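# Swing a box lid open to upright and release

## Task

Open the box so that its lid ends up roughly vertical or tipped back beyond vertical, with the box still standing upright. At the start, the lid's tab is tucked down inside the wall that has the thumb notch. When finished, release the lid and move the grippers away. The lid must stay open by itself; if it only stays open because the robot is holding it, the goal is not met.

## Robot and tools

ROBOT. There are two arms, left_arm and right_arm. Each has six joints (waist, shoulder, elbow, wrist pitch, wrist yaw, wrist roll) and a parallel gripper. These names are labels only and do not refer to sides of any camera image. In the shared scene frame the origin sits on the table surface midway between the arms, +x points out across the table, +z points up, and left_arm is mounted on the +y side. The fingers point along the gripper's own +z axis and close along its y axis.

execute_actions. Its single argument is "actions", a list that is empty or holds exactly one item. An empty list (LOOK) commands nothing and returns the current state together with pictures. An item of the form {"rows": [...], "steps": n} (ACT) is a motion lasting n control steps, where n runs from 6 to 15 and defaults to 15. Each step is 1/30 s. Each row is one flat list of 14 numbers that covers both arms, even when only one arm should move. The order is: left_arm waist, shoulder, elbow, wrist pitch, wrist yaw, wrist roll, left opening, then the same seven values for right_arm. Row k is applied on step k, and when there are fewer rows than steps the final row is held. The joint values are absolute target angles in radians, in the same convention as the Joint positions line. They are not offsets. Stated ranges per arm are: waist -2.618 to 3.054, shoulder 0.000 to 3.142, elbow 0.000 to 3.142, wrist pitch -1.571 to 1.571, wrist yaw -1.571 to 1.571, wrist roll -2.094 to 2.094. The true ends of each joint can be up to 0.036 rad away from these values. The whole call is rejected and nothing moves if a target goes more than 0.036 rad beyond a stated end and is also further out than that joint's last reported angle. A target past the true end is clipped to that end, and the result then reports "joint sent to its limit". That line may concern an earlier action. The opening is an absolute value from -1 (closed) to +1 (fully open, which is a pad gap of 0.094 m). An item of the form {"steps": n} with no rows (WAIT) commands nothing and returns after n steps, where n is at most 300. The count starts at the previous result, so time spent writing is included. The optional "pictures": true attaches camera images to the result. An empty action list includes them anyway.

MOTION LIMITS. The target each joint actually receives is capped to a fixed distance ahead of its measured angle: 0.202 rad for the waist, 0.258 for the shoulder, 0.238 for the elbow, 0.573 for wrist pitch, and 0.522 for wrist yaw and wrist roll. If the targets would move the gripper more than 70 mm from where it is now, all of that arm's targets are pulled back proportionally. Large moves therefore take several calls. Each result is reported 6 steps before its action finishes. Those last steps, and the continued motion toward the last row you sent, keep running while you think and write. Motion toward the target stops once the arms have been nearly still for a moment, or once any step is HELD. After that, only a new action makes the arms move further.

RESULT LINES. The state line gives left_arm | right_arm gripper poses: end_effector_position in metres in the scene frame, at the point between the pads roughly 1 cm behind the fingertips, and end_effector_quat_wxyz. These positions become less accurate at long reach. Joint positions and Joint velocities give one block per arm: six joints in rad or rad/s, then the pad gap in m or m/s. grip_measured is the measured opening on the same -1 to 1 scale you command. Each gripper's reading carries its own fixed error of up to about 1 mm. To grip firmly, command roughly 0.03 below grip_measured; a smaller margin grips more gently. Pads push with at most about 50 to 62 N, less on thin parts under about 2 mm. "joint command not followed" means a clearance check changed or blocked some joint targets; the rest of the row still ran. HELD marks steps on which all or part of your row was not sent. MOTOR HOT appears from 75 °C when a motor is straining under load. At 90 °C that arm halts for 10 s. At 100 °C the arm's motors and gripper go limp and the arm drops. Both are reported as OVER-TEMPERATURE FAULT. Do not hold loads for long.

zoom_image. Arguments: "camera" (one of cam_high, cam_low, cam_left_wrist, cam_right_wrist) and "region" [x0, y0, x1, y1], given in pixels of that camera's latest image with the origin at the top-left. The region can be at most 504 by 504. cam_high and cam_low are 504x504 pinhole cameras. The wrist cameras are 616x616 fisheye.

finished_scene. Argument "scene" is the number of the current scene. The next scene's task comes back in its result. Replying without any tool call ends the whole run.

AVOID. Do not let the arms collide or press against each other. Do not push anything off the table. Do not tip the box over. Avoid dropping or slamming the lid, hard impacts, and heavy pressing. Short outside tugs on held parts or shoves on loose items can happen, so check the state again before you release. Before ending, open both grippers, move them clear, and confirm in the images that the lid stays at or past vertical without any support.

Each tool is called after ">>>" as name([rows], argument=value, ...), one row to a line, values as JSON.

## Session

>>> execute_actions(actions=[])

Scene clock: 0.00 s of 4100.00 s.
left_arm: end_effector_position=(+0.3879, +0.5103, +0.3224) grip_measured=+1.000 end_effector_quat_wxyz=(+0.738, -0.428, +0.511, -0.104) | right_arm: end_effector_position=(+0.2664, +0.0848, +0.3929) grip_measured=+1.000 end_effector_quat_wxyz=(+0.616, -0.451, +0.604, +0.230)
Joint positions: left_arm=[ 0.304  1.46   0.869  0.704 -0.187 -0.815  0.094] | right_arm=[ 0.82   1.496  1.434 -0.074 -0.108 -0.298  0.094]
Joint velocities: left_arm=[ 0.007 -0.017 -0.007  0.037  0.037 -0.081  0.   ] | right_arm=[-0.017  0.012 -0.002 -0.051  0.037  0.007  0.   ]
Motor temperatures (°C, as the motors report them): left_arm=[25 25 28 25 24 23] | right_arm=[24 24 28 26 26 25]

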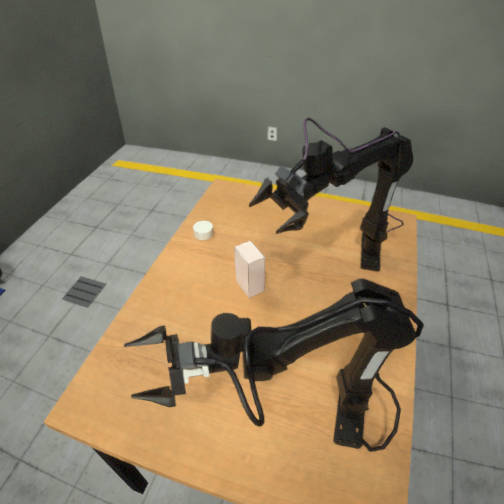

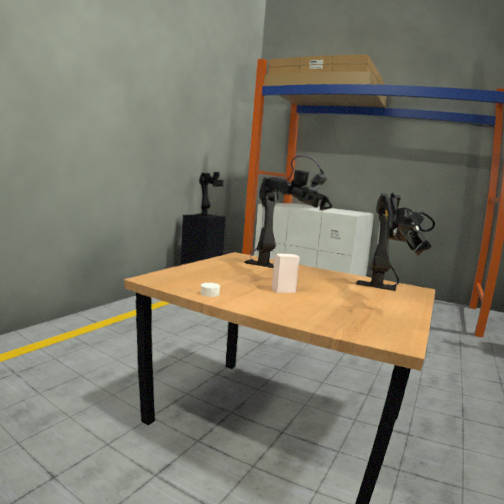

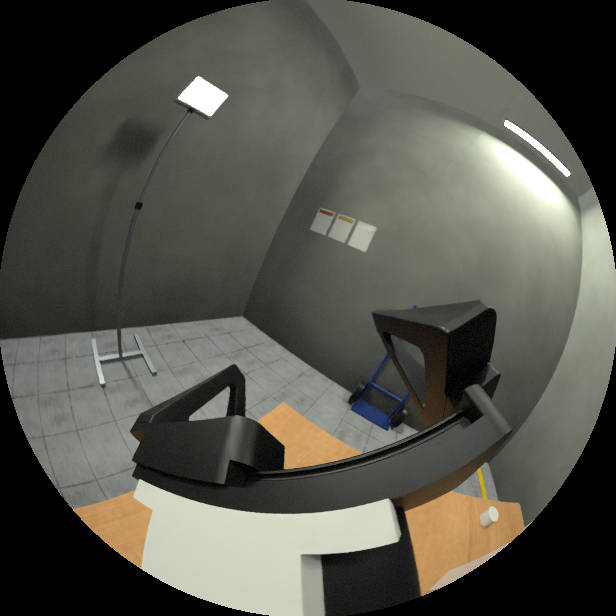

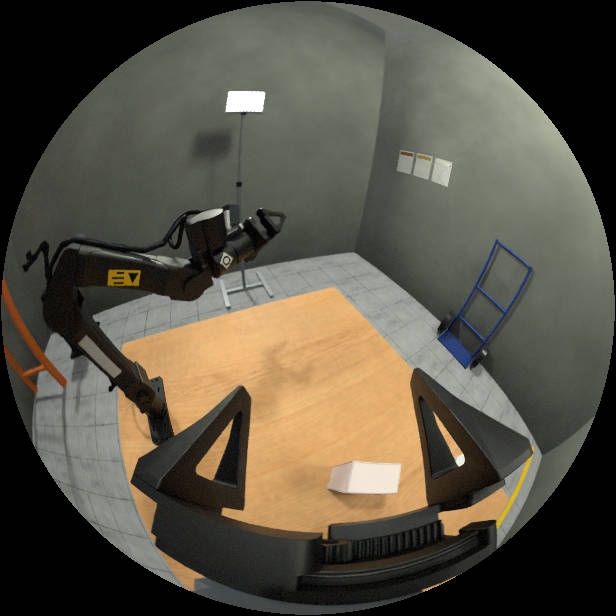

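Similar layout. Go to the same viewing poses.

>>> execute_actions([
  {"rows":[[-0.72,1.3,0.5,0.3,0,0,1,0.55,0.978,0.728,-0.535,0,0,-1]]},
])

>>> execute_actions([
  {"steps":60},
], pictures=true)

>>> zoom_image(camera="cam_low", region=[240, 240, 330, 310])

Scene clock: 0.53 s of 4100.00 s.
left_arm: end_effector_position=(+0.3800, +0.3706, +0.1935) grip_measured=+1.000 end_effector_quat_wxyz=(+0.612, -0.224, +0.757, -0.053) | right_arm: end_effector_position=(+0.2713, -0.0710, +0.2968) grip_measured=-0.976 end_effector_quat_wxyz=(+0.522, -0.325, +0.772, +0.161)
Joint positions: left_arm=[ 0.041  1.353  0.61   0.493 -0.095 -0.398  0.094] | right_arm=[ 0.585  1.134  1.051 -0.333 -0.039 -0.116  0.001]
Joint velocities: left_arm=[-1.199 -0.081 -0.808 -0.74   0.33   1.516  0.   ] | right_arm=[-0.413 -1.59  -1.595 -0.755  0.256  0.476 -0.01 ]
Motor temperatures (°C, as the motors report them): left_arm=[25 25 28 26 24 23] | right_arm=[24 24 28 27 26 25]
Steps of this call (steps 1 to 7: nothing new was sent; steps 8 to 16: the first 9 steps of this action). Readings (joint positions):
8: left_arm=[0.297 1.451 0.859 0.687 -0.182 -0.779] | right_arm=[0.811 1.483 1.419 -0.083 -0.108 -0.279]
9: left_arm=[0.278 1.429 0.832 0.660 -0.173 -0.733] | right_arm=[0.791 1.452 1.384 -0.114 -0.106 -0.255]
11: left_arm=[0.219 1.390 0.766 0.609 -0.149 -0.643] | right_arm=[0.727 1.377 1.302 -0.187 -0.092 -0.212]
15: left_arm=[0.082 1.356 0.638 0.519 -0.104 -0.451] | right_arm=[0.602 1.189 1.107 -0.307 -0.048 -0.132]
16: the state above

Scene clock: 2.53 s of 4100.00 s.
left_arm: end_effector_position=(+0.2625, +0.0708, +0.1179) grip_measured=+1.000 end_effector_quat_wxyz=(+0.479, +0.281, +0.814, -0.170) | right_arm: end_effector_position=(+0.2108, -0.1332, +0.1506) grip_measured=-0.982 end_effector_quat_wxyz=(+0.351, -0.294, +0.881, +0.117)
Joint positions: left_arm=[-0.73   1.322  0.51   0.308  0.006 -0.005  0.094] | right_arm=[ 0.562  0.994  0.719 -0.538 -0.009 -0.01   0.001]
Joint velocities: left_arm=[-0.022 -0.017 -0.027 -0.037 -0.095  0.007  0.   ] | right_arm=[ 0.017 -0.012  0.007 -0.007  0.007  0.081  0.   ]
Motor temperatures (°C, as the motors report them): left_arm=[25 26 28 26 24 23] | right_arm=[24 24 28 27 26 25]
Kept back: nothing.
Steps of this call (steps 1 to 6: the last 6 steps of your previous action; steps 7 to 45: the robot went on to your last target; steps 46 to 60: nothing new was sent). Readings (joint positions):
1: left_arm=[-0.005 1.350 0.583 0.466 -0.086 -0.346] | right_arm=[0.575 1.084 0.997 -0.356 -0.032 -0.101]
2: left_arm=[-0.056 1.348 0.560 0.438 -0.076 -0.295] | right_arm=[0.569 1.045 0.946 -0.374 -0.027 -0.089]
4: left_arm=[-0.178 1.344 0.527 0.385 -0.059 -0.204] | right_arm=[0.566 1.002 0.853 -0.404 -0.021 -0.068]
8: left_arm=[-0.468 1.336 0.510 0.326 -0.030 -0.087] | right_arm=[0.562 0.994 0.730 -0.503 -0.013 -0.034]
60: the state above
All arms were judged still, so your last target was given up. Only a new action makes them travel on or press farther. Fingers that are still opening or closing keep moving.

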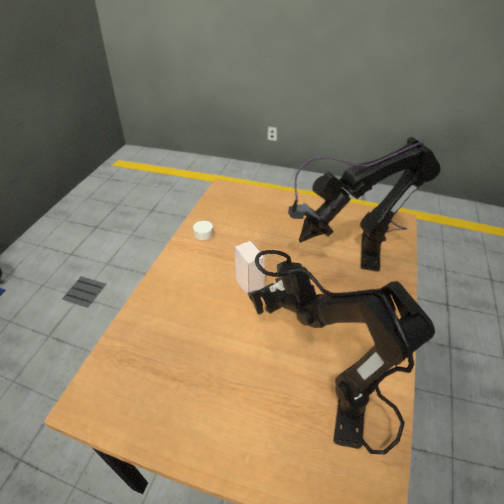

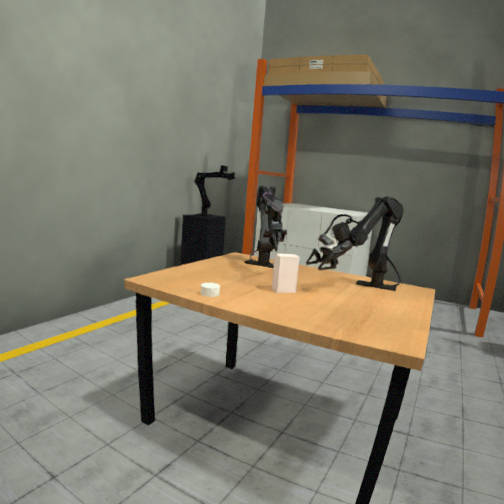

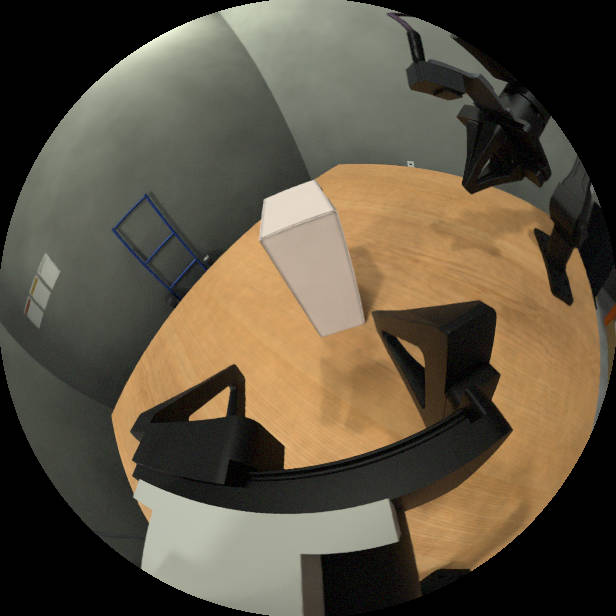

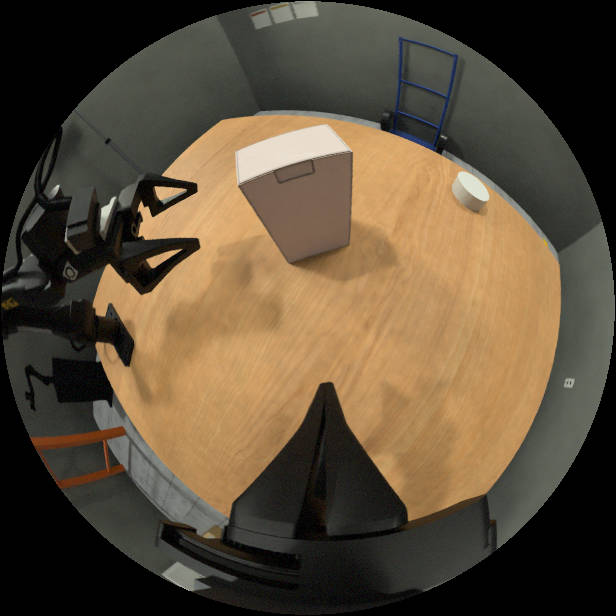

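Region (240, 240, 330, 310) of cam_low's 504x504 image, scaled by 5.600, with more detail than that image has.

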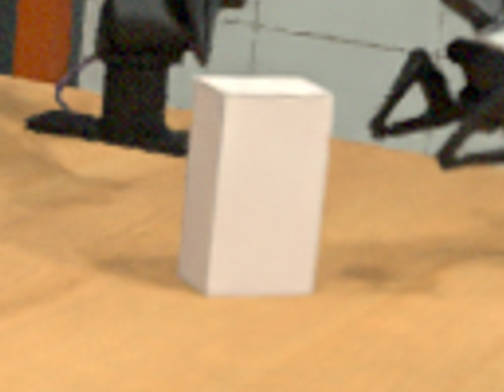

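>>> execute_actions([
  {"rows":[[-0.76,1.657,0.446,0.69,0,0,1,0.55,0.978,0.728,-0.535,0,0,-1]]},
])

>>> execute_actions([
  {"steps":30},
], pictures=true)

Scene clock: 3.07 s of 4100.00 s.
left_arm: end_effector_position=(+0.2574, +0.0656, +0.0194) grip_measured=+1.000 end_effector_quat_wxyz=(+0.420, +0.300, +0.843, -0.153) | right_arm: end_effector_position=(+0.2108, -0.1332, +0.1506) grip_measured=-0.982 end_effector_quat_wxyz=(+0.351, -0.294, +0.881, +0.117)
Joint positions: left_arm=[-0.75   1.681  0.44   0.597  0.004 -0.005  0.094] | right_arm=[ 0.562  0.994  0.719 -0.538 -0.009 -0.01   0.001]
Joint velocities: left_arm=[-0.002 -0.017 -0.046  0.168  0.037 -0.007  0.   ] | right_arm=[-0.002  0.012 -0.017 -0.037 -0.007  0.051 -0.002]
Motor temperatures (°C, as the motors report them): left_arm=[25 26 28 26 24 23] | right_arm=[24 24 28 27 26 25]
Steps of this call (steps 1 to 7: nothing new was sent; steps 8 to 16: the first 9 steps of this action). Readings (joint positions):
8: left_arm=[-0.732 1.355 0.501 0.373 0.004 -0.005] | right_arm=[0.562 0.994 0.719 -0.538 -0.009 -0.010]
9: left_arm=[-0.737 1.422 0.500 0.462 0.004 -0.005] | right_arm=[0.562 0.994 0.719 -0.538 -0.009 -0.010]
11: left_arm=[-0.746 1.574 0.498 0.565 0.004 -0.005] | right_arm=[0.562 0.994 0.719 -0.538 -0.009 -0.010]
15: left_arm=[-0.750 1.681 0.446 0.592 0.004 -0.005] | right_arm=[0.562 0.994 0.719 -0.538 -0.009 -0.010]
16: the state above

Scene clock: 4.07 s of 4100.00 s.
left_arm: end_effector_position=(+0.2666, +0.0581, +0.0379) grip_measured=+1.000 end_effector_quat_wxyz=(+0.456, +0.293, +0.824, -0.166) | right_arm: end_effector_position=(+0.2108, -0.1332, +0.1506) grip_measured=-0.982 end_effector_quat_wxyz=(+0.351, -0.294, +0.881, +0.117)
Joint positions: left_arm=[-0.75   1.676  0.44   0.679  0.004 -0.005  0.094] | right_arm=[ 0.562  0.994  0.719 -0.538 -0.009 -0.01   0.001]
Joint velocities: left_arm=[-0.022  0.007 -0.002  0.007  0.007 -0.037  0.   ] | right_arm=[-0.007  0.007 -0.012 -0.007  0.037 -0.081 -0.001]
Motor temperatures (°C, as the motors report them): left_arm=[25 26 28 26 24 23] | right_arm=[24 25 28 27 26 25]
Kept back: nothing.
Steps of this call (steps 1 to 6: the last 6 steps of your previous action; steps 7 to 30: the robot went on to your last target). Readings (joint positions):
1: left_arm=[-0.750 1.681 0.440 0.608 0.004 -0.005] | right_arm=[0.562 0.994 0.719 -0.538 -0.009 -0.010]
2: left_arm=[-0.750 1.681 0.440 0.623 0.004 -0.005] | right_arm=[0.562 0.994 0.719 -0.538 -0.009 -0.010]
4: left_arm=[-0.750 1.678 0.440 0.645 0.004 -0.005] | right_arm=[0.562 0.994 0.719 -0.538 -0.009 -0.010]
8: left_arm=[-0.750 1.676 0.440 0.668 0.004 -0.005] | right_arm=[0.562 0.994 0.719 -0.538 -0.009 -0.010]
30: the state above
All arms were judged still, so your last target was given up. Only a new action makes them travel on or press farther. Fingers that are still opening or closing keep moving.

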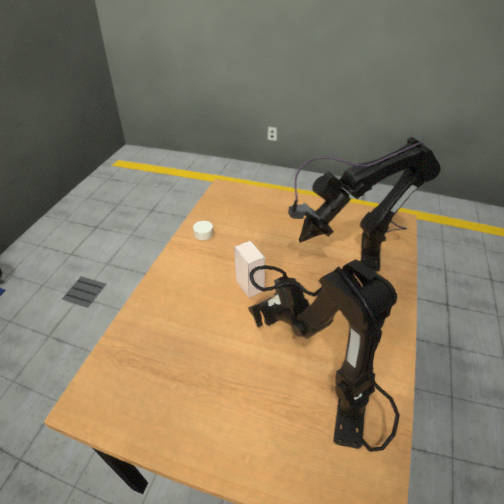

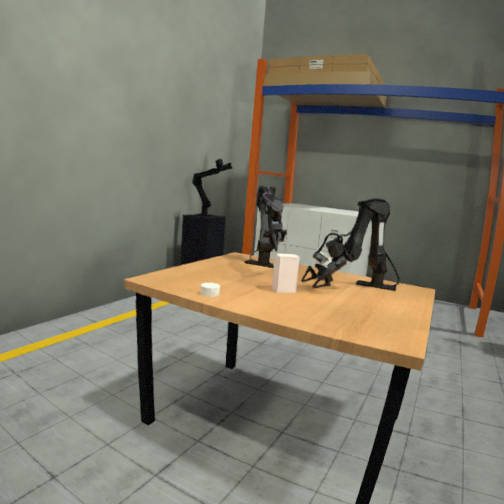

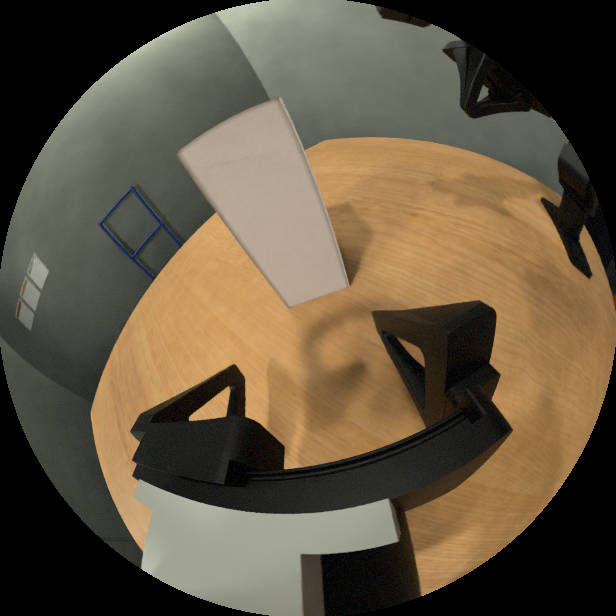

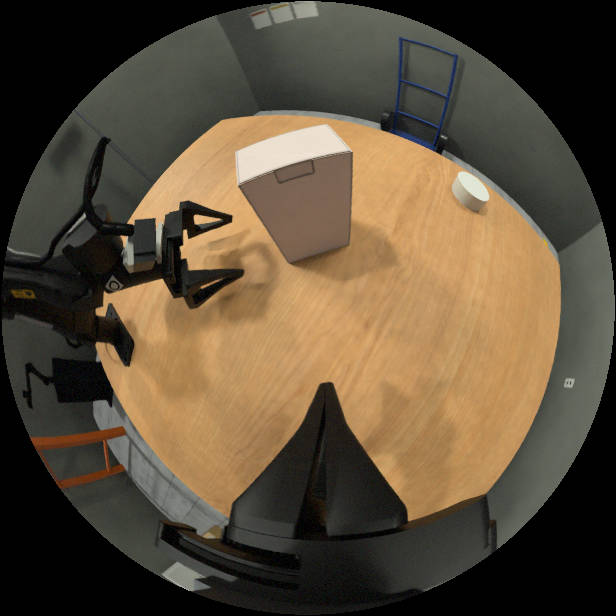

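>>> execute_actions([
  {"rows":[[-0.75,1.72,0.54,0.675,0,0,1,0.55,0.978,0.728,-0.535,0,0,-1],[-0.75,1.72,0.54,0.675,0,0,1,0.55,0.978,0.728,-0.535,0,0,-1],[-0.75,1.72,0.54,0.675,0,0,1,0.55,0.978,0.728,-0.535,0,0,-1],[-0.75,1.72,0.54,0.675,0,0,1,0.55,0.978,0.728,-0.535,0,0,-1],[-0.75,1.78,0.63,0.66,0,0,1,0.55,0.978,0.728,-0.535,0,0,-1],[-0.75,1.78,0.63,0.66,0,0,1,0.55,0.978,0.728,-0.535,0,0,-1],[-0.75,1.78,0.63,0.66,0,0,1,0.55,0.978,0.728,-0.535,0,0,-1],[-0.75,1.78,0.63,0.66,0,0,1,0.55,0.978,0.728,-0.535,0,0,-1],[-0.75,1.84,0.72,0.63,0,0,1,0.55,0.978,0.728,-0.535,0,0,-1],[-0.75,1.84,0.72,0.63,0,0,1,0.55,0.978,0.728,-0.535,0,0,-1],[-0.75,1.84,0.72,0.63,0,0,1,0.55,0.978,0.728,-0.535,0,0,-1],[-0.75,1.89,0.8,0.6,0,0,1,0.55,0.978,0.728,-0.535,0,0,-1]]},
])

>>> execute_actions([
  {"steps":30},
], pictures=true)

Scene clock: 4.83 s of 4100.00 s.
left_arm: end_effector_position=(+0.3043, +0.0272, +0.0557) grip_measured=+1.000 end_effector_quat_wxyz=(+0.478, +0.289, +0.811, -0.174) | right_arm: end_effector_position=(+0.2108, -0.1332, +0.1506) grip_measured=-0.982 end_effector_quat_wxyz=(+0.351, -0.294, +0.881, +0.117)
Joint positions: left_arm=[-0.75   1.78   0.617  0.659  0.004 -0.005  0.094] | right_arm=[ 0.562  0.994  0.719 -0.538 -0.009 -0.01   0.001]
Joint velocities: left_arm=[ 0.012  0.462  0.789 -0.227 -0.007  0.022  0.   ] | right_arm=[-0.017 -0.002  0.002  0.081 -0.051  0.022 -0.   ]
Motor temperatures (°C, as the motors report them): left_arm=[25 26 28 27 24 23] | right_arm=[24 25 28 27 26 25]
Steps of this call (steps 1 to 14: nothing new was sent; steps 15 to 23: the first 9 steps of this action). Readings (joint positions):
15: left_arm=[-0.750 1.681 0.449 0.675 0.004 -0.005] | right_arm=[0.562 0.994 0.719 -0.538 -0.009 -0.010]
16: left_arm=[-0.750 1.694 0.466 0.671 0.004 -0.005] | right_arm=[0.562 0.994 0.719 -0.538 -0.009 -0.010]
18: left_arm=[-0.750 1.712 0.499 0.671 0.004 -0.005] | right_arm=[0.562 0.994 0.719 -0.538 -0.009 -0.010]
22: left_arm=[-0.750 1.768 0.595 0.665 0.004 -0.005] | right_arm=[0.562 0.994 0.719 -0.538 -0.009 -0.010]
23: the state above

Scene clock: 5.83 s of 4100.00 s.
left_arm: end_effector_position=(+0.3333, +0.0035, +0.0576) grip_measured=+1.000 end_effector_quat_wxyz=(+0.479, +0.289, +0.811, -0.174) | right_arm: end_effector_position=(+0.2108, -0.1332, +0.1506) grip_measured=-0.982 end_effector_quat_wxyz=(+0.351, -0.294, +0.881, +0.117)
Joint positions: left_arm=[-0.75   1.884  0.775  0.608  0.004 -0.005  0.094] | right_arm=[ 0.562  0.994  0.719 -0.538 -0.009 -0.01   0.001]
Joint velocities: left_arm=[ 0.007 -0.012  0.002  0.007  0.007 -0.007  0.   ] | right_arm=[-0.007  0.002 -0.002 -0.051 -0.066  0.007  0.001]
Motor temperatures (°C, as the motors report them): left_arm=[25 26 28 27 24 23] | right_arm=[24 25 28 28 26 25]
Kept back: nothing.
Steps of this call (steps 1 to 6: the last 6 steps of your previous action; steps 7 to 30: the robot went on to your last target). Readings (joint positions):
1: left_arm=[-0.750 1.799 0.646 0.654 0.004 -0.005] | right_arm=[0.562 0.994 0.719 -0.538 -0.009 -0.010]
2: left_arm=[-0.750 1.817 0.670 0.654 0.004 -0.005] | right_arm=[0.562 0.994 0.719 -0.538 -0.009 -0.010]
4: left_arm=[-0.750 1.855 0.729 0.637 0.004 -0.005] | right_arm=[0.562 0.994 0.719 -0.538 -0.009 -0.010]
8: left_arm=[-0.750 1.884 0.775 0.627 0.004 -0.005] | right_arm=[0.562 0.994 0.719 -0.538 -0.009 -0.010]
30: the state above
All arms were judged still, so your last target was given up. Only a new action makes them travel on or press farther. Fingers that are still opening or closing keep moving.

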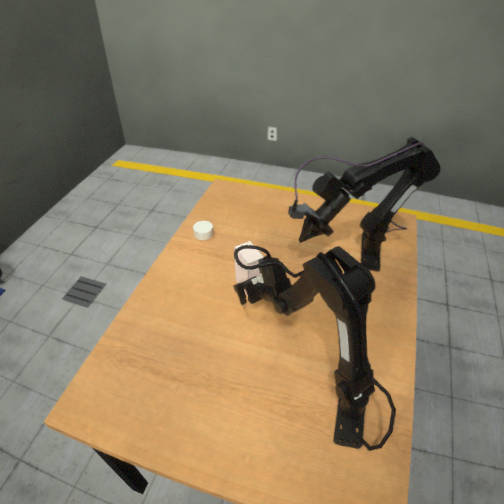

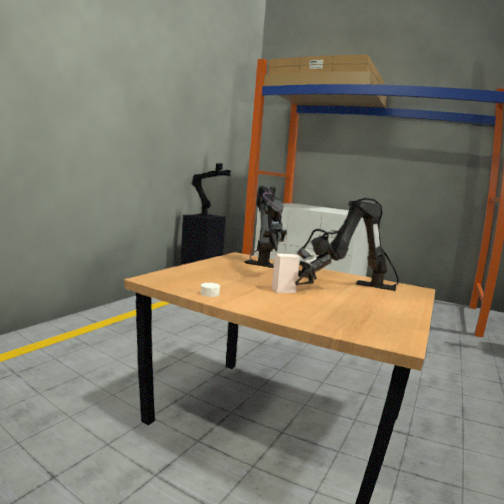

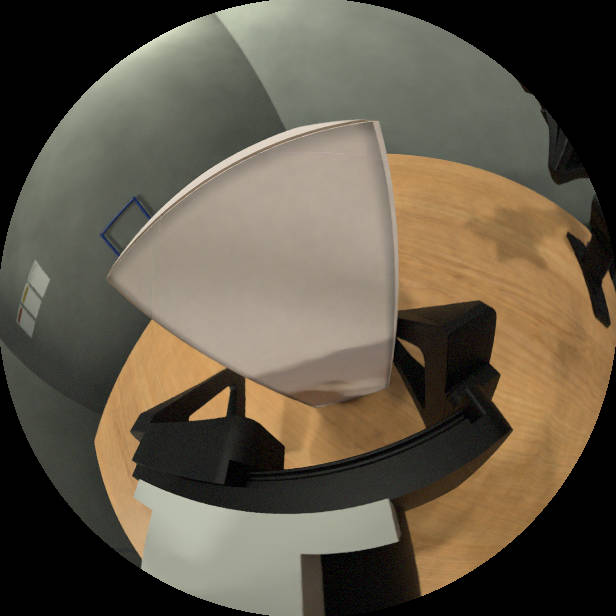

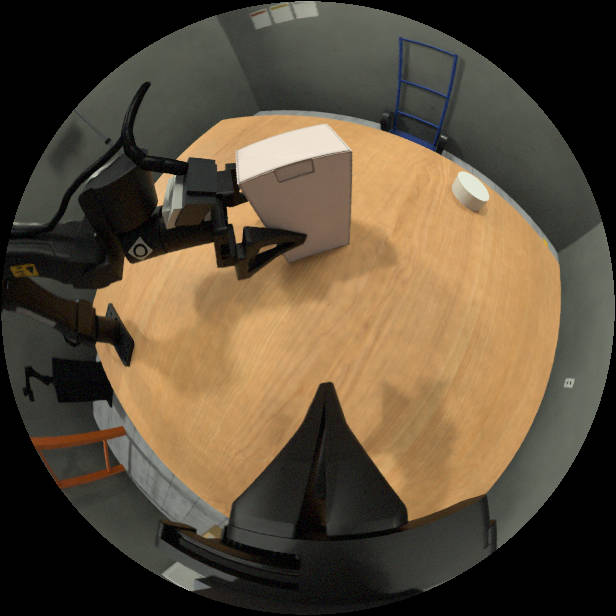

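>>> execute_actions([
  {"rows":[[-0.75,1.884,0.775,0.608,0,0,-0.15,0.55,0.978,0.728,-0.535,0,0,-1]]},
])

>>> execute_actions([
  {"steps":20},
], pictures=true)

Scene clock: 6.33 s of 4100.00 s.
left_arm: end_effector_position=(+0.3334, +0.0036, +0.0576) grip_measured=+0.145 end_effector_quat_wxyz=(+0.479, +0.289, +0.811, -0.173) | right_arm: end_effector_position=(+0.2108, -0.1332, +0.1506) grip_measured=-0.982 end_effector_quat_wxyz=(+0.351, -0.294, +0.881, +0.117)
Joint positions: left_arm=[-0.75   1.884  0.775  0.608  0.003 -0.004  0.054] | right_arm=[ 0.562  0.994  0.719 -0.538 -0.009 -0.01   0.001]
Joint velocities: left_arm=[-0.017 -0.022  0.007  0.007 -0.022 -0.037 -0.001] | right_arm=[ 0.012  0.002  0.017  0.037 -0.066  0.022  0.001]
Motor temperatures (°C, as the motors report them): left_arm=[25 26 28 27 24 23] | right_arm=[24 25 29 28 26 25]
Steps of this call (steps 1 to 6: nothing new was sent; steps 7 to 15: the first 9 steps of this action). Readings (joint positions):
7: left_arm=[-0.750 1.884 0.775 0.608 0.004 -0.005] | right_arm=[0.562 0.994 0.719 -0.538 -0.009 -0.010]
8: left_arm=[-0.750 1.884 0.775 0.608 0.004 -0.005] | right_arm=[0.562 0.994 0.719 -0.538 -0.009 -0.010]
10: left_arm=[-0.750 1.884 0.775 0.608 0.003 -0.004] | right_arm=[0.562 0.994 0.719 -0.538 -0.009 -0.010]
14: left_arm=[-0.750 1.884 0.775 0.608 0.003 -0.004] | right_arm=[0.562 0.994 0.719 -0.538 -0.009 -0.010]
15: the state above

Scene clock: 7.00 s of 4100.00 s.
left_arm: end_effector_position=(+0.3334, +0.0036, +0.0576) grip_measured=+0.145 end_effector_quat_wxyz=(+0.479, +0.289, +0.811, -0.173) | right_arm: end_effector_position=(+0.2108, -0.1332, +0.1506) grip_measured=-0.982 end_effector_quat_wxyz=(+0.351, -0.294, +0.881, +0.117)
Joint positions: left_arm=[-0.75   1.884  0.775  0.608  0.003 -0.004  0.054] | right_arm=[ 0.562  0.994  0.719 -0.538 -0.009 -0.01   0.001]
Joint velocities: left_arm=[-0.002 -0.012  0.002  0.037  0.022  0.007 -0.   ] | right_arm=[-0.007 -0.012 -0.012  0.051 -0.051 -0.007 -0.   ]
Motor temperatures (°C, as the motors report them): left_arm=[25 26 28 27 24 23] | right_arm=[24 25 29 28 26 25]
Kept back: nothing.
Steps of this call (steps 1 to 6: the last 6 steps of your previous action; steps 7 to 15: the robot went on to your last target; steps 16 to 20: nothing new was sent). Readings (joint positions):
1: left_arm=[-0.750 1.884 0.775 0.608 0.003 -0.004] | right_arm=[0.562 0.994 0.719 -0.538 -0.009 -0.010]
2: left_arm=[-0.750 1.884 0.775 0.608 0.003 -0.004] | right_arm=[0.562 0.994 0.719 -0.538 -0.009 -0.010]
4: left_arm=[-0.750 1.884 0.775 0.608 0.003 -0.004] | right_arm=[0.562 0.994 0.719 -0.538 -0.009 -0.010]
8: left_arm=[-0.750 1.884 0.775 0.608 0.003 -0.004] | right_arm=[0.562 0.994 0.719 -0.538 -0.009 -0.010]
20: the state above
All arms were judged still, so your last target was given up. Only a new action makes them travel on or press farther. Fingers that are still opening or closing keep moving.

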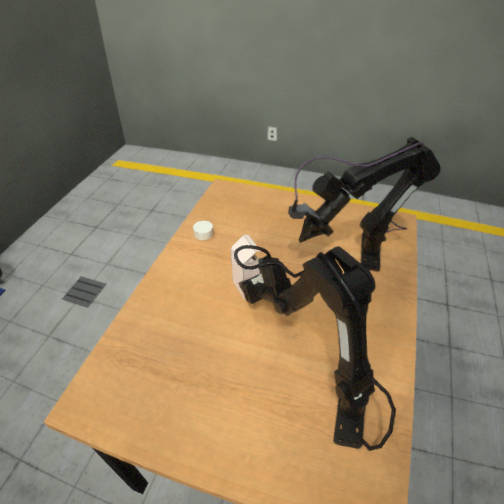

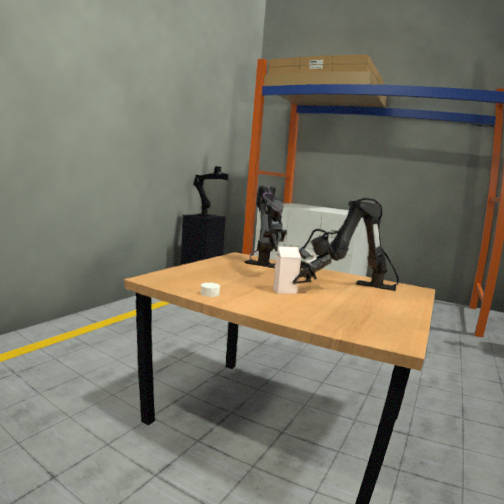

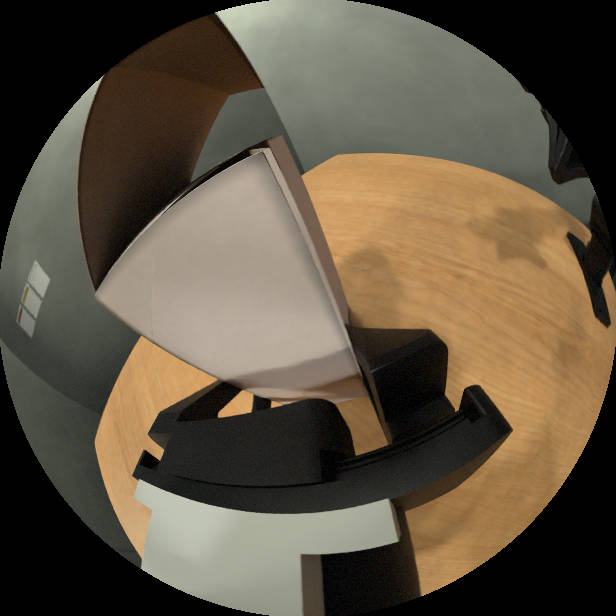

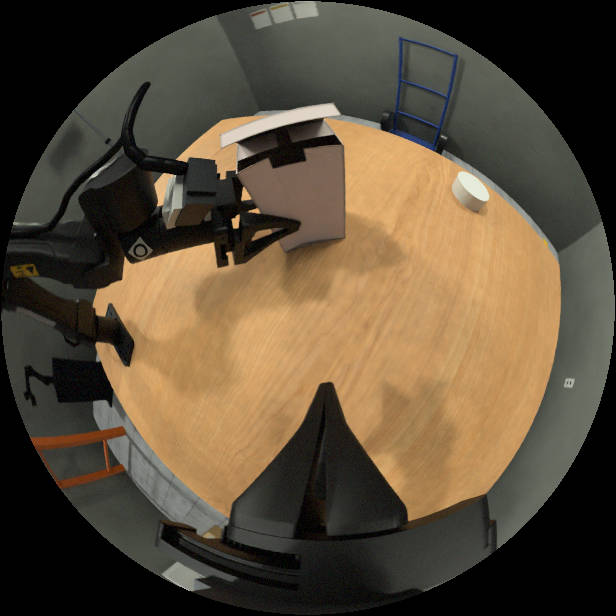

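>>> execute_actions([
  {"rows":[[-0.75,1.884,0.775,0.608,0,0,0.11,0.58,1.38,1.10,-0.49,0,0,-1]]},
])

>>> execute_actions([
  {"steps":30},
], pictures=true)

Scene clock: 7.63 s of 4100.00 s.
left_arm: end_effector_position=(+0.3334, +0.0036, +0.0576) grip_measured=+0.145 end_effector_quat_wxyz=(+0.479, +0.289, +0.811, -0.173) | right_arm: end_effector_position=(+0.2913, -0.0709, +0.1870) grip_measured=-0.982 end_effector_quat_wxyz=(+0.366, -0.295, +0.874, +0.123)
Joint positions: left_arm=[-0.75   1.884  0.775  0.608  0.003 -0.004  0.054] | right_arm=[ 0.569  1.389  1.083 -0.473 -0.008 -0.01   0.001]
Joint velocities: left_arm=[ 0.002 -0.022 -0.012 -0.081 -0.081 -0.007 -0.   ] | right_arm=[-0.007  0.007 -0.012  0.007  0.007  0.007 -0.   ]
Motor temperatures (°C, as the motors report them): left_arm=[25 27 28 27 24 23] | right_arm=[24 25 29 28 26 25]
Steps of this call (steps 1 to 10: nothing new was sent; steps 11 to 19: the first 9 steps of this action). Readings (joint positions):
11: left_arm=[-0.750 1.884 0.775 0.608 0.003 -0.004] | right_arm=[0.562 1.028 0.755 -0.567 -0.008 -0.010]
12: left_arm=[-0.750 1.884 0.775 0.608 0.003 -0.004] | right_arm=[0.564 1.103 0.822 -0.584 -0.008 -0.010]
14: left_arm=[-0.750 1.884 0.775 0.608 0.003 -0.004] | right_arm=[0.567 1.267 0.970 -0.557 -0.008 -0.010]
18: left_arm=[-0.750 1.884 0.775 0.608 0.003 -0.004] | right_arm=[0.569 1.389 1.083 -0.473 -0.008 -0.010]
19: the state above

Scene clock: 8.63 s of 4100.00 s.
left_arm: end_effector_position=(+0.3334, +0.0036, +0.0576) grip_measured=+0.145 end_effector_quat_wxyz=(+0.479, +0.289, +0.811, -0.173) | right_arm: end_effector_position=(+0.2907, -0.0714, +0.1861) grip_measured=-0.982 end_effector_quat_wxyz=(+0.364, -0.295, +0.875, +0.122)
Joint positions: left_arm=[-0.75   1.884  0.775  0.608  0.003 -0.004  0.054] | right_arm=[ 0.569  1.389  1.083 -0.478 -0.008 -0.01   0.001]
Joint velocities: left_arm=[ 0.012 -0.002  0.002  0.051  0.007 -0.022 -0.   ] | right_arm=[-0.007 -0.012 -0.002  0.095  0.007  0.022 -0.   ]
Motor temperatures (°C, as the motors report them): left_arm=[25 27 28 27 24 23] | right_arm=[24 25 29 28 26 25]
Kept back: nothing.
Steps of this call (steps 1 to 6: the last 6 steps of your previous action; steps 7 to 15: the robot went on to your last target; steps 16 to 30: nothing new was sent). Readings (joint positions):
1: left_arm=[-0.750 1.884 0.775 0.608 0.003 -0.004] | right_arm=[0.569 1.389 1.083 -0.473 -0.008 -0.010]
2: left_arm=[-0.750 1.884 0.775 0.608 0.003 -0.004] | right_arm=[0.569 1.389 1.083 -0.475 -0.008 -0.010]
4: left_arm=[-0.750 1.884 0.775 0.608 0.003 -0.004] | right_arm=[0.569 1.389 1.083 -0.477 -0.008 -0.010]
8: left_arm=[-0.750 1.884 0.775 0.608 0.003 -0.004] | right_arm=[0.569 1.389 1.083 -0.478 -0.008 -0.010]
30: the state above
All arms were judged still, so your last target was given up. Only a new action makes them travel on or press farther. Fingers that are still opening or closing keep moving.

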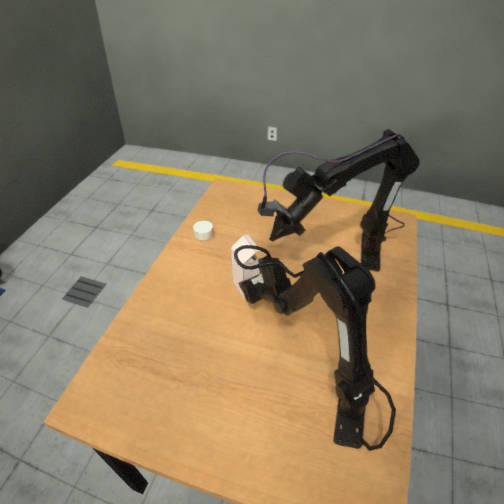

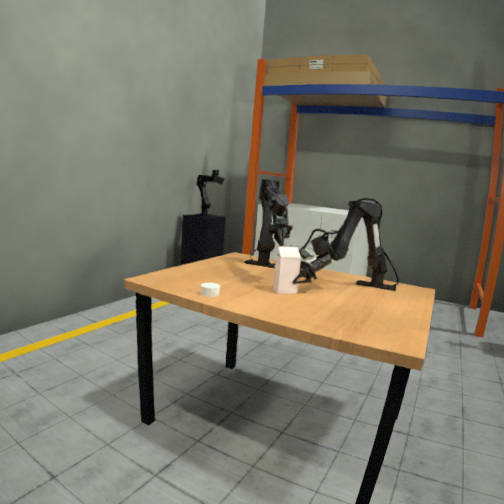

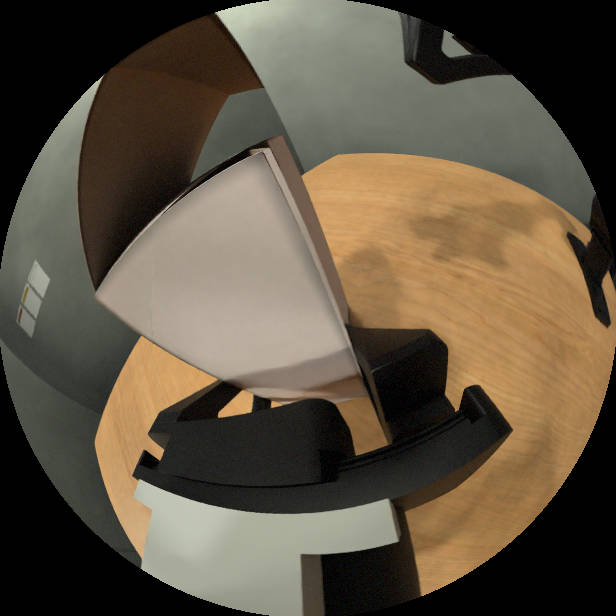

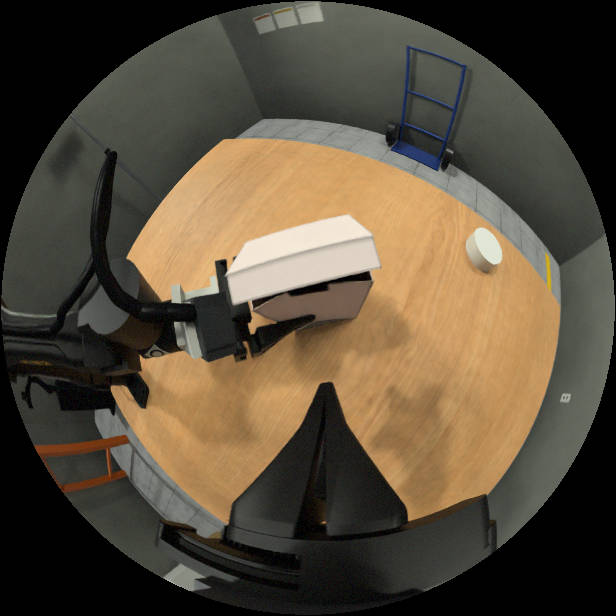

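>>> execute_actions([
  {"rows":[[-0.75,1.884,0.775,0.608,0,0,0.11,0.58,1.43,1.11,-0.47,0,0,-1],[-0.75,1.884,0.775,0.608,0,0,0.11,0.58,1.43,1.11,-0.47,0,0,-1],[-0.75,1.884,0.775,0.608,0,0,0.11,0.58,1.43,1.11,-0.47,0,0,-1],[-0.75,1.884,0.775,0.608,0,0,0.11,0.58,1.48,1.155,-0.46,0,0,-1],[-0.75,1.884,0.775,0.608,0,0,0.11,0.58,1.48,1.155,-0.46,0,0,-1],[-0.75,1.884,0.775,0.608,0,0,0.11,0.58,1.48,1.155,-0.46,0,0,-1],[-0.75,1.884,0.775,0.608,0,0,0.11,0.58,1.53,1.20,-0.45,0,0,-1],[-0.75,1.884,0.775,0.608,0,0,0.11,0.58,1.53,1.20,-0.45,0,0,-1],[-0.75,1.884,0.775,0.608,0,0,0.11,0.58,1.53,1.20,-0.45,0,0,-1],[-0.75,1.884,0.775,0.608,0,0,0.11,0.58,1.58,1.25,-0.445,0,0,-1],[-0.75,1.884,0.775,0.608,0,0,0.11,0.58,1.58,1.25,-0.445,0,0,-1],[-0.75,1.884,0.775,0.608,0,0,0.11,0.58,1.58,1.25,-0.445,0,0,-1],[-0.75,1.884,0.775,0.608,0,0,0.11,0.58,1.63,1.30,-0.437,0,0,-1]]},
])

>>> execute_actions([
  {"steps":25},
], pictures=true)

Scene clock: 9.43 s of 4100.00 s.
left_arm: end_effector_position=(+0.3334, +0.0036, +0.0576) grip_measured=+0.145 end_effector_quat_wxyz=(+0.479, +0.289, +0.811, -0.173) | right_arm: end_effector_position=(+0.3113, -0.0561, +0.1753) grip_measured=-0.982 end_effector_quat_wxyz=(+0.352, -0.297, +0.880, +0.118)
Joint positions: left_arm=[-0.75   1.884  0.775  0.608  0.003 -0.004  0.054] | right_arm=[ 0.569  1.508  1.163 -0.465 -0.008 -0.01   0.001]
Joint velocities: left_arm=[ 0.002 -0.002 -0.002 -0.037 -0.037 -0.037  0.   ] | right_arm=[-0.002  0.418  0.3    0.168 -0.007  0.066  0.   ]
Motor temperatures (°C, as the motors report them): left_arm=[25 27 28 27 24 23] | right_arm=[24 25 29 28 26 25]
Steps of this call (steps 1 to 15: nothing new was sent; steps 16 to 24: the first 9 steps of this action). Readings (joint positions):
16: left_arm=[-0.750 1.884 0.775 0.608 0.003 -0.004] | right_arm=[0.569 1.391 1.083 -0.477 -0.008 -0.010]
17: left_arm=[-0.750 1.884 0.775 0.608 0.003 -0.004] | right_arm=[0.569 1.397 1.085 -0.476 -0.008 -0.010]
19: left_arm=[-0.750 1.884 0.775 0.608 0.003 -0.004] | right_arm=[0.569 1.417 1.094 -0.479 -0.008 -0.010]
23: left_arm=[-0.750 1.884 0.775 0.608 0.003 -0.004] | right_arm=[0.569 1.492 1.150 -0.472 -0.008 -0.010]
24: the state above

Scene clock: 10.27 s of 4100.00 s.
left_arm: end_effector_position=(+0.3334, +0.0036, +0.0576) grip_measured=+0.145 end_effector_quat_wxyz=(+0.479, +0.289, +0.811, -0.173) | right_arm: end_effector_position=(+0.3387, -0.0357, +0.1793) grip_measured=-0.982 end_effector_quat_wxyz=(+0.362, -0.295, +0.876, +0.122)
Joint positions: left_arm=[-0.75   1.884  0.775  0.608  0.003 -0.004  0.054] | right_arm=[ 0.569  1.622  1.274 -0.439 -0.008 -0.009  0.001]
Joint velocities: left_arm=[ 0.007  0.002 -0.007  0.022 -0.007  0.037  0.   ] | right_arm=[-0.022 -0.002 -0.017 -0.007 -0.051  0.066 -0.002]
Motor temperatures (°C, as the motors report them): left_arm=[25 27 28 27 24 23] | right_arm=[24 25 29 28 26 25]
Kept back: nothing.
Steps of this call (steps 1 to 6: the last 6 steps of your previous action; steps 7 to 25: the robot went on to your last target). Readings (joint positions):
1: left_arm=[-0.750 1.884 0.775 0.608 0.003 -0.004] | right_arm=[0.569 1.526 1.179 -0.466 -0.008 -0.010]
2: left_arm=[-0.750 1.884 0.775 0.608 0.003 -0.004] | right_arm=[0.569 1.545 1.197 -0.464 -0.008 -0.010]
4: left_arm=[-0.750 1.884 0.775 0.608 0.003 -0.004] | right_arm=[0.569 1.576 1.229 -0.459 -0.008 -0.009]
8: left_arm=[-0.750 1.884 0.775 0.608 0.003 -0.004] | right_arm=[0.569 1.621 1.274 -0.440 -0.008 -0.009]
25: the state above

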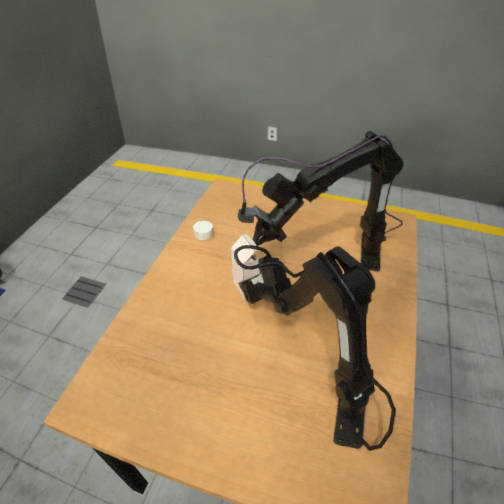

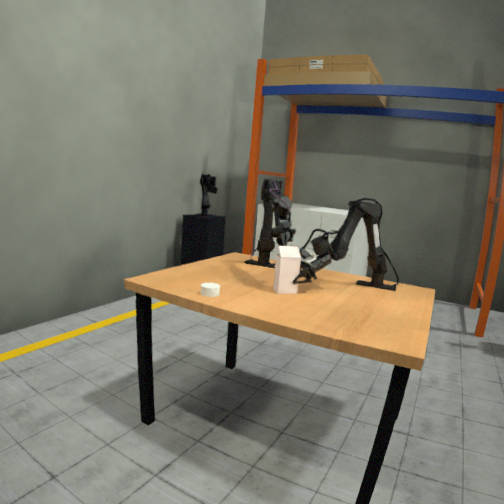

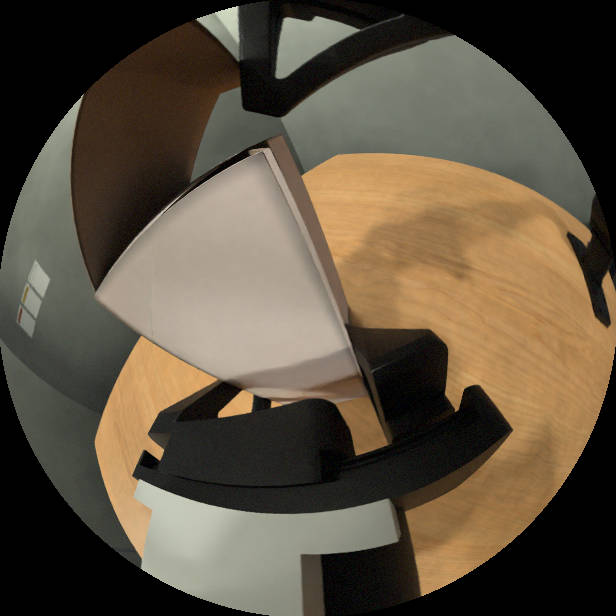

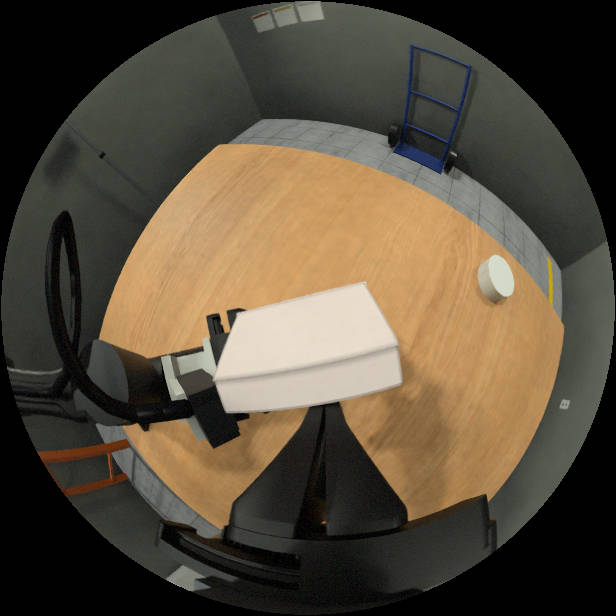

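Tip is under the tab. Continue.

>>> execute_actions([
  {"rows":[[-0.75,1.884,0.775,0.608,0,0,0.11,0.58,1.68,1.37,-0.455,0,0,-1],[-0.75,1.884,0.775,0.608,0,0,0.11,0.58,1.68,1.37,-0.455,0,0,-1],[-0.75,1.884,0.775,0.608,0,0,0.11,0.58,1.68,1.37,-0.455,0,0,-1],[-0.75,1.884,0.775,0.608,0,0,0.11,0.58,1.73,1.44,-0.475,0,0,-1],[-0.75,1.884,0.775,0.608,0,0,0.11,0.58,1.73,1.44,-0.475,0,0,-1],[-0.75,1.884,0.775,0.608,0,0,0.11,0.58,1.73,1.44,-0.475,0,0,-1],[-0.75,1.884,0.775,0.608,0,0,0.11,0.58,1.78,1.51,-0.495,0,0,-1],[-0.75,1.884,0.775,0.608,0,0,0.11,0.58,1.78,1.51,-0.495,0,0,-1],[-0.75,1.884,0.775,0.608,0,0,0.11,0.58,1.78,1.51,-0.495,0,0,-1],[-0.75,1.884,0.775,0.608,0,0,0.11,0.58,1.84,1.58,-0.515,0,0,-1],[-0.75,1.884,0.775,0.608,0,0,0.11,0.58,1.84,1.58,-0.515,0,0,-1],[-0.75,1.884,0.775,0.608,0,0,0.11,0.58,1.84,1.58,-0.515,0,0,-1],[-0.75,1.884,0.775,0.608,0,0,0.11,0.58,1.92,1.68,-0.533,0,0,-1]]},
])

>>> execute_actions([
  {"steps":30},
], pictures=true)

Scene clock: 11.00 s of 4100.00 s.
left_arm: end_effector_position=(+0.3334, +0.0036, +0.0576) grip_measured=+0.145 end_effector_quat_wxyz=(+0.479, +0.289, +0.811, -0.173) | right_arm: end_effector_position=(+0.3717, -0.0112, +0.1966) grip_measured=-0.982 end_effector_quat_wxyz=(+0.375, -0.294, +0.870, +0.126)
Joint positions: left_arm=[-0.75   1.884  0.775  0.608  0.003 -0.004  0.054] | right_arm=[ 0.569  1.754  1.47  -0.473 -0.008 -0.009  0.001]
Joint velocities: left_arm=[ 0.007  0.002 -0.002  0.022  0.007  0.007 -0.001] | right_arm=[ 0.007  0.344  0.442  0.022 -0.007  0.051 -0.   ]
Motor temperatures (°C, as the motors report them): left_arm=[25 27 28 28 24 23] | right_arm=[24 25 29 28 26 25]
Steps of this call (steps 1 to 13: the robot went on to your last target; steps 14 to 22: the first 9 steps of this action). Readings (joint positions):
14: left_arm=[-0.750 1.884 0.775 0.608 0.003 -0.004] | right_arm=[0.569 1.629 1.287 -0.451 -0.008 -0.009]
15: left_arm=[-0.750 1.884 0.775 0.608 0.003 -0.004] | right_arm=[0.569 1.642 1.308 -0.457 -0.008 -0.009]
17: left_arm=[-0.750 1.884 0.775 0.608 0.003 -0.004] | right_arm=[0.569 1.671 1.351 -0.463 -0.008 -0.009]
21: left_arm=[-0.750 1.884 0.775 0.608 0.003 -0.004] | right_arm=[0.569 1.740 1.451 -0.475 -0.008 -0.009]
22: the state above

Scene clock: 12.00 s of 4100.00 s.
left_arm: end_effector_position=(+0.3334, +0.0036, +0.0576) grip_measured=+0.145 end_effector_quat_wxyz=(+0.479, +0.289, +0.811, -0.173) | right_arm: end_effector_position=(+0.4013, +0.0107, +0.1861) grip_measured=-0.982 end_effector_quat_wxyz=(+0.364, -0.295, +0.875, +0.122)
Joint positions: left_arm=[-0.75   1.884  0.775  0.608  0.003 -0.004  0.054] | right_arm=[ 0.569  1.916  1.654 -0.521 -0.008 -0.009  0.001]
Joint velocities: left_arm=[-0.022 -0.007 -0.012  0.007 -0.037  0.051 -0.   ] | right_arm=[ 0.012 -0.017  0.027  0.007 -0.066 -0.007 -0.001]
Motor temperatures (°C, as the motors report them): left_arm=[25 27 28 28 24 23] | right_arm=[24 26 29 28 26 25]
Kept back: nothing.
Steps of this call (steps 1 to 6: the last 6 steps of your previous action; steps 7 to 30: the robot went on to your last target). Readings (joint positions):
1: left_arm=[-0.750 1.884 0.775 0.608 0.003 -0.004] | right_arm=[0.569 1.772 1.495 -0.483 -0.008 -0.009]
2: left_arm=[-0.750 1.884 0.775 0.608 0.003 -0.004] | right_arm=[0.569 1.792 1.522 -0.489 -0.008 -0.009]
4: left_arm=[-0.750 1.884 0.775 0.608 0.003 -0.004] | right_arm=[0.569 1.832 1.572 -0.503 -0.008 -0.009]
8: left_arm=[-0.750 1.884 0.775 0.608 0.003 -0.004] | right_arm=[0.569 1.908 1.654 -0.504 -0.008 -0.009]
30: the state above
All arms were judged still, so your last target was given up. Only a new action makes them travel on or press farther. Fingers that are still opening or closing keep moving.

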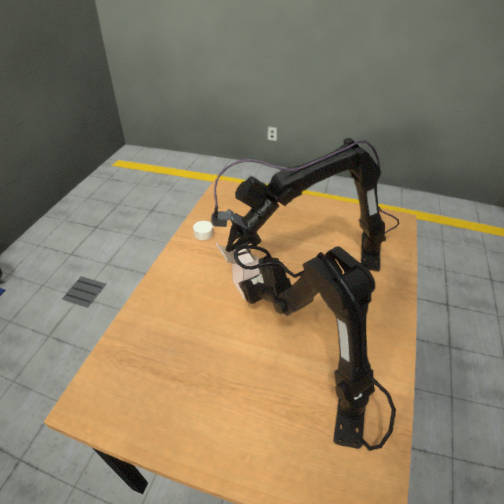

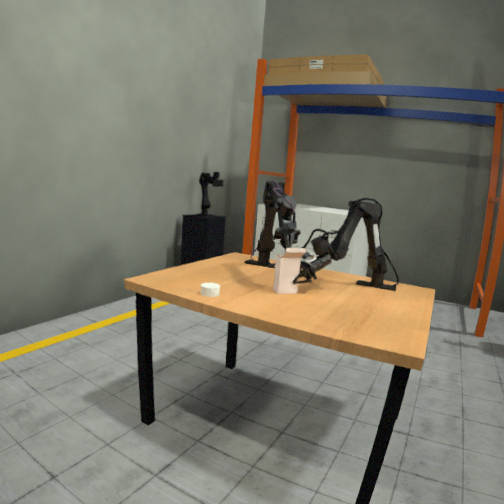

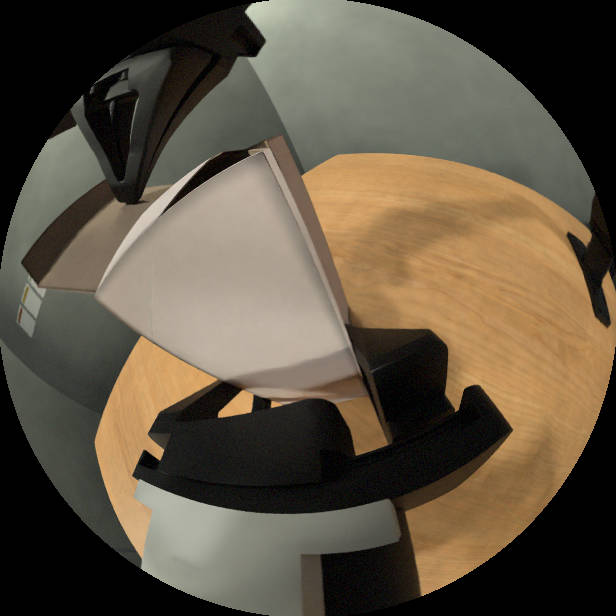

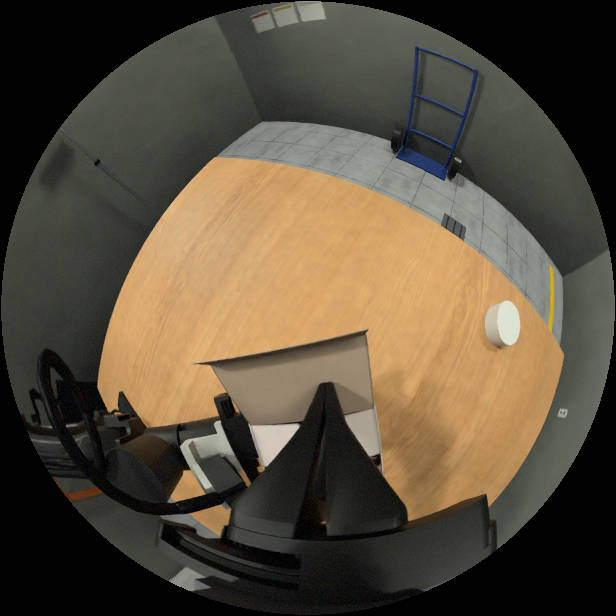

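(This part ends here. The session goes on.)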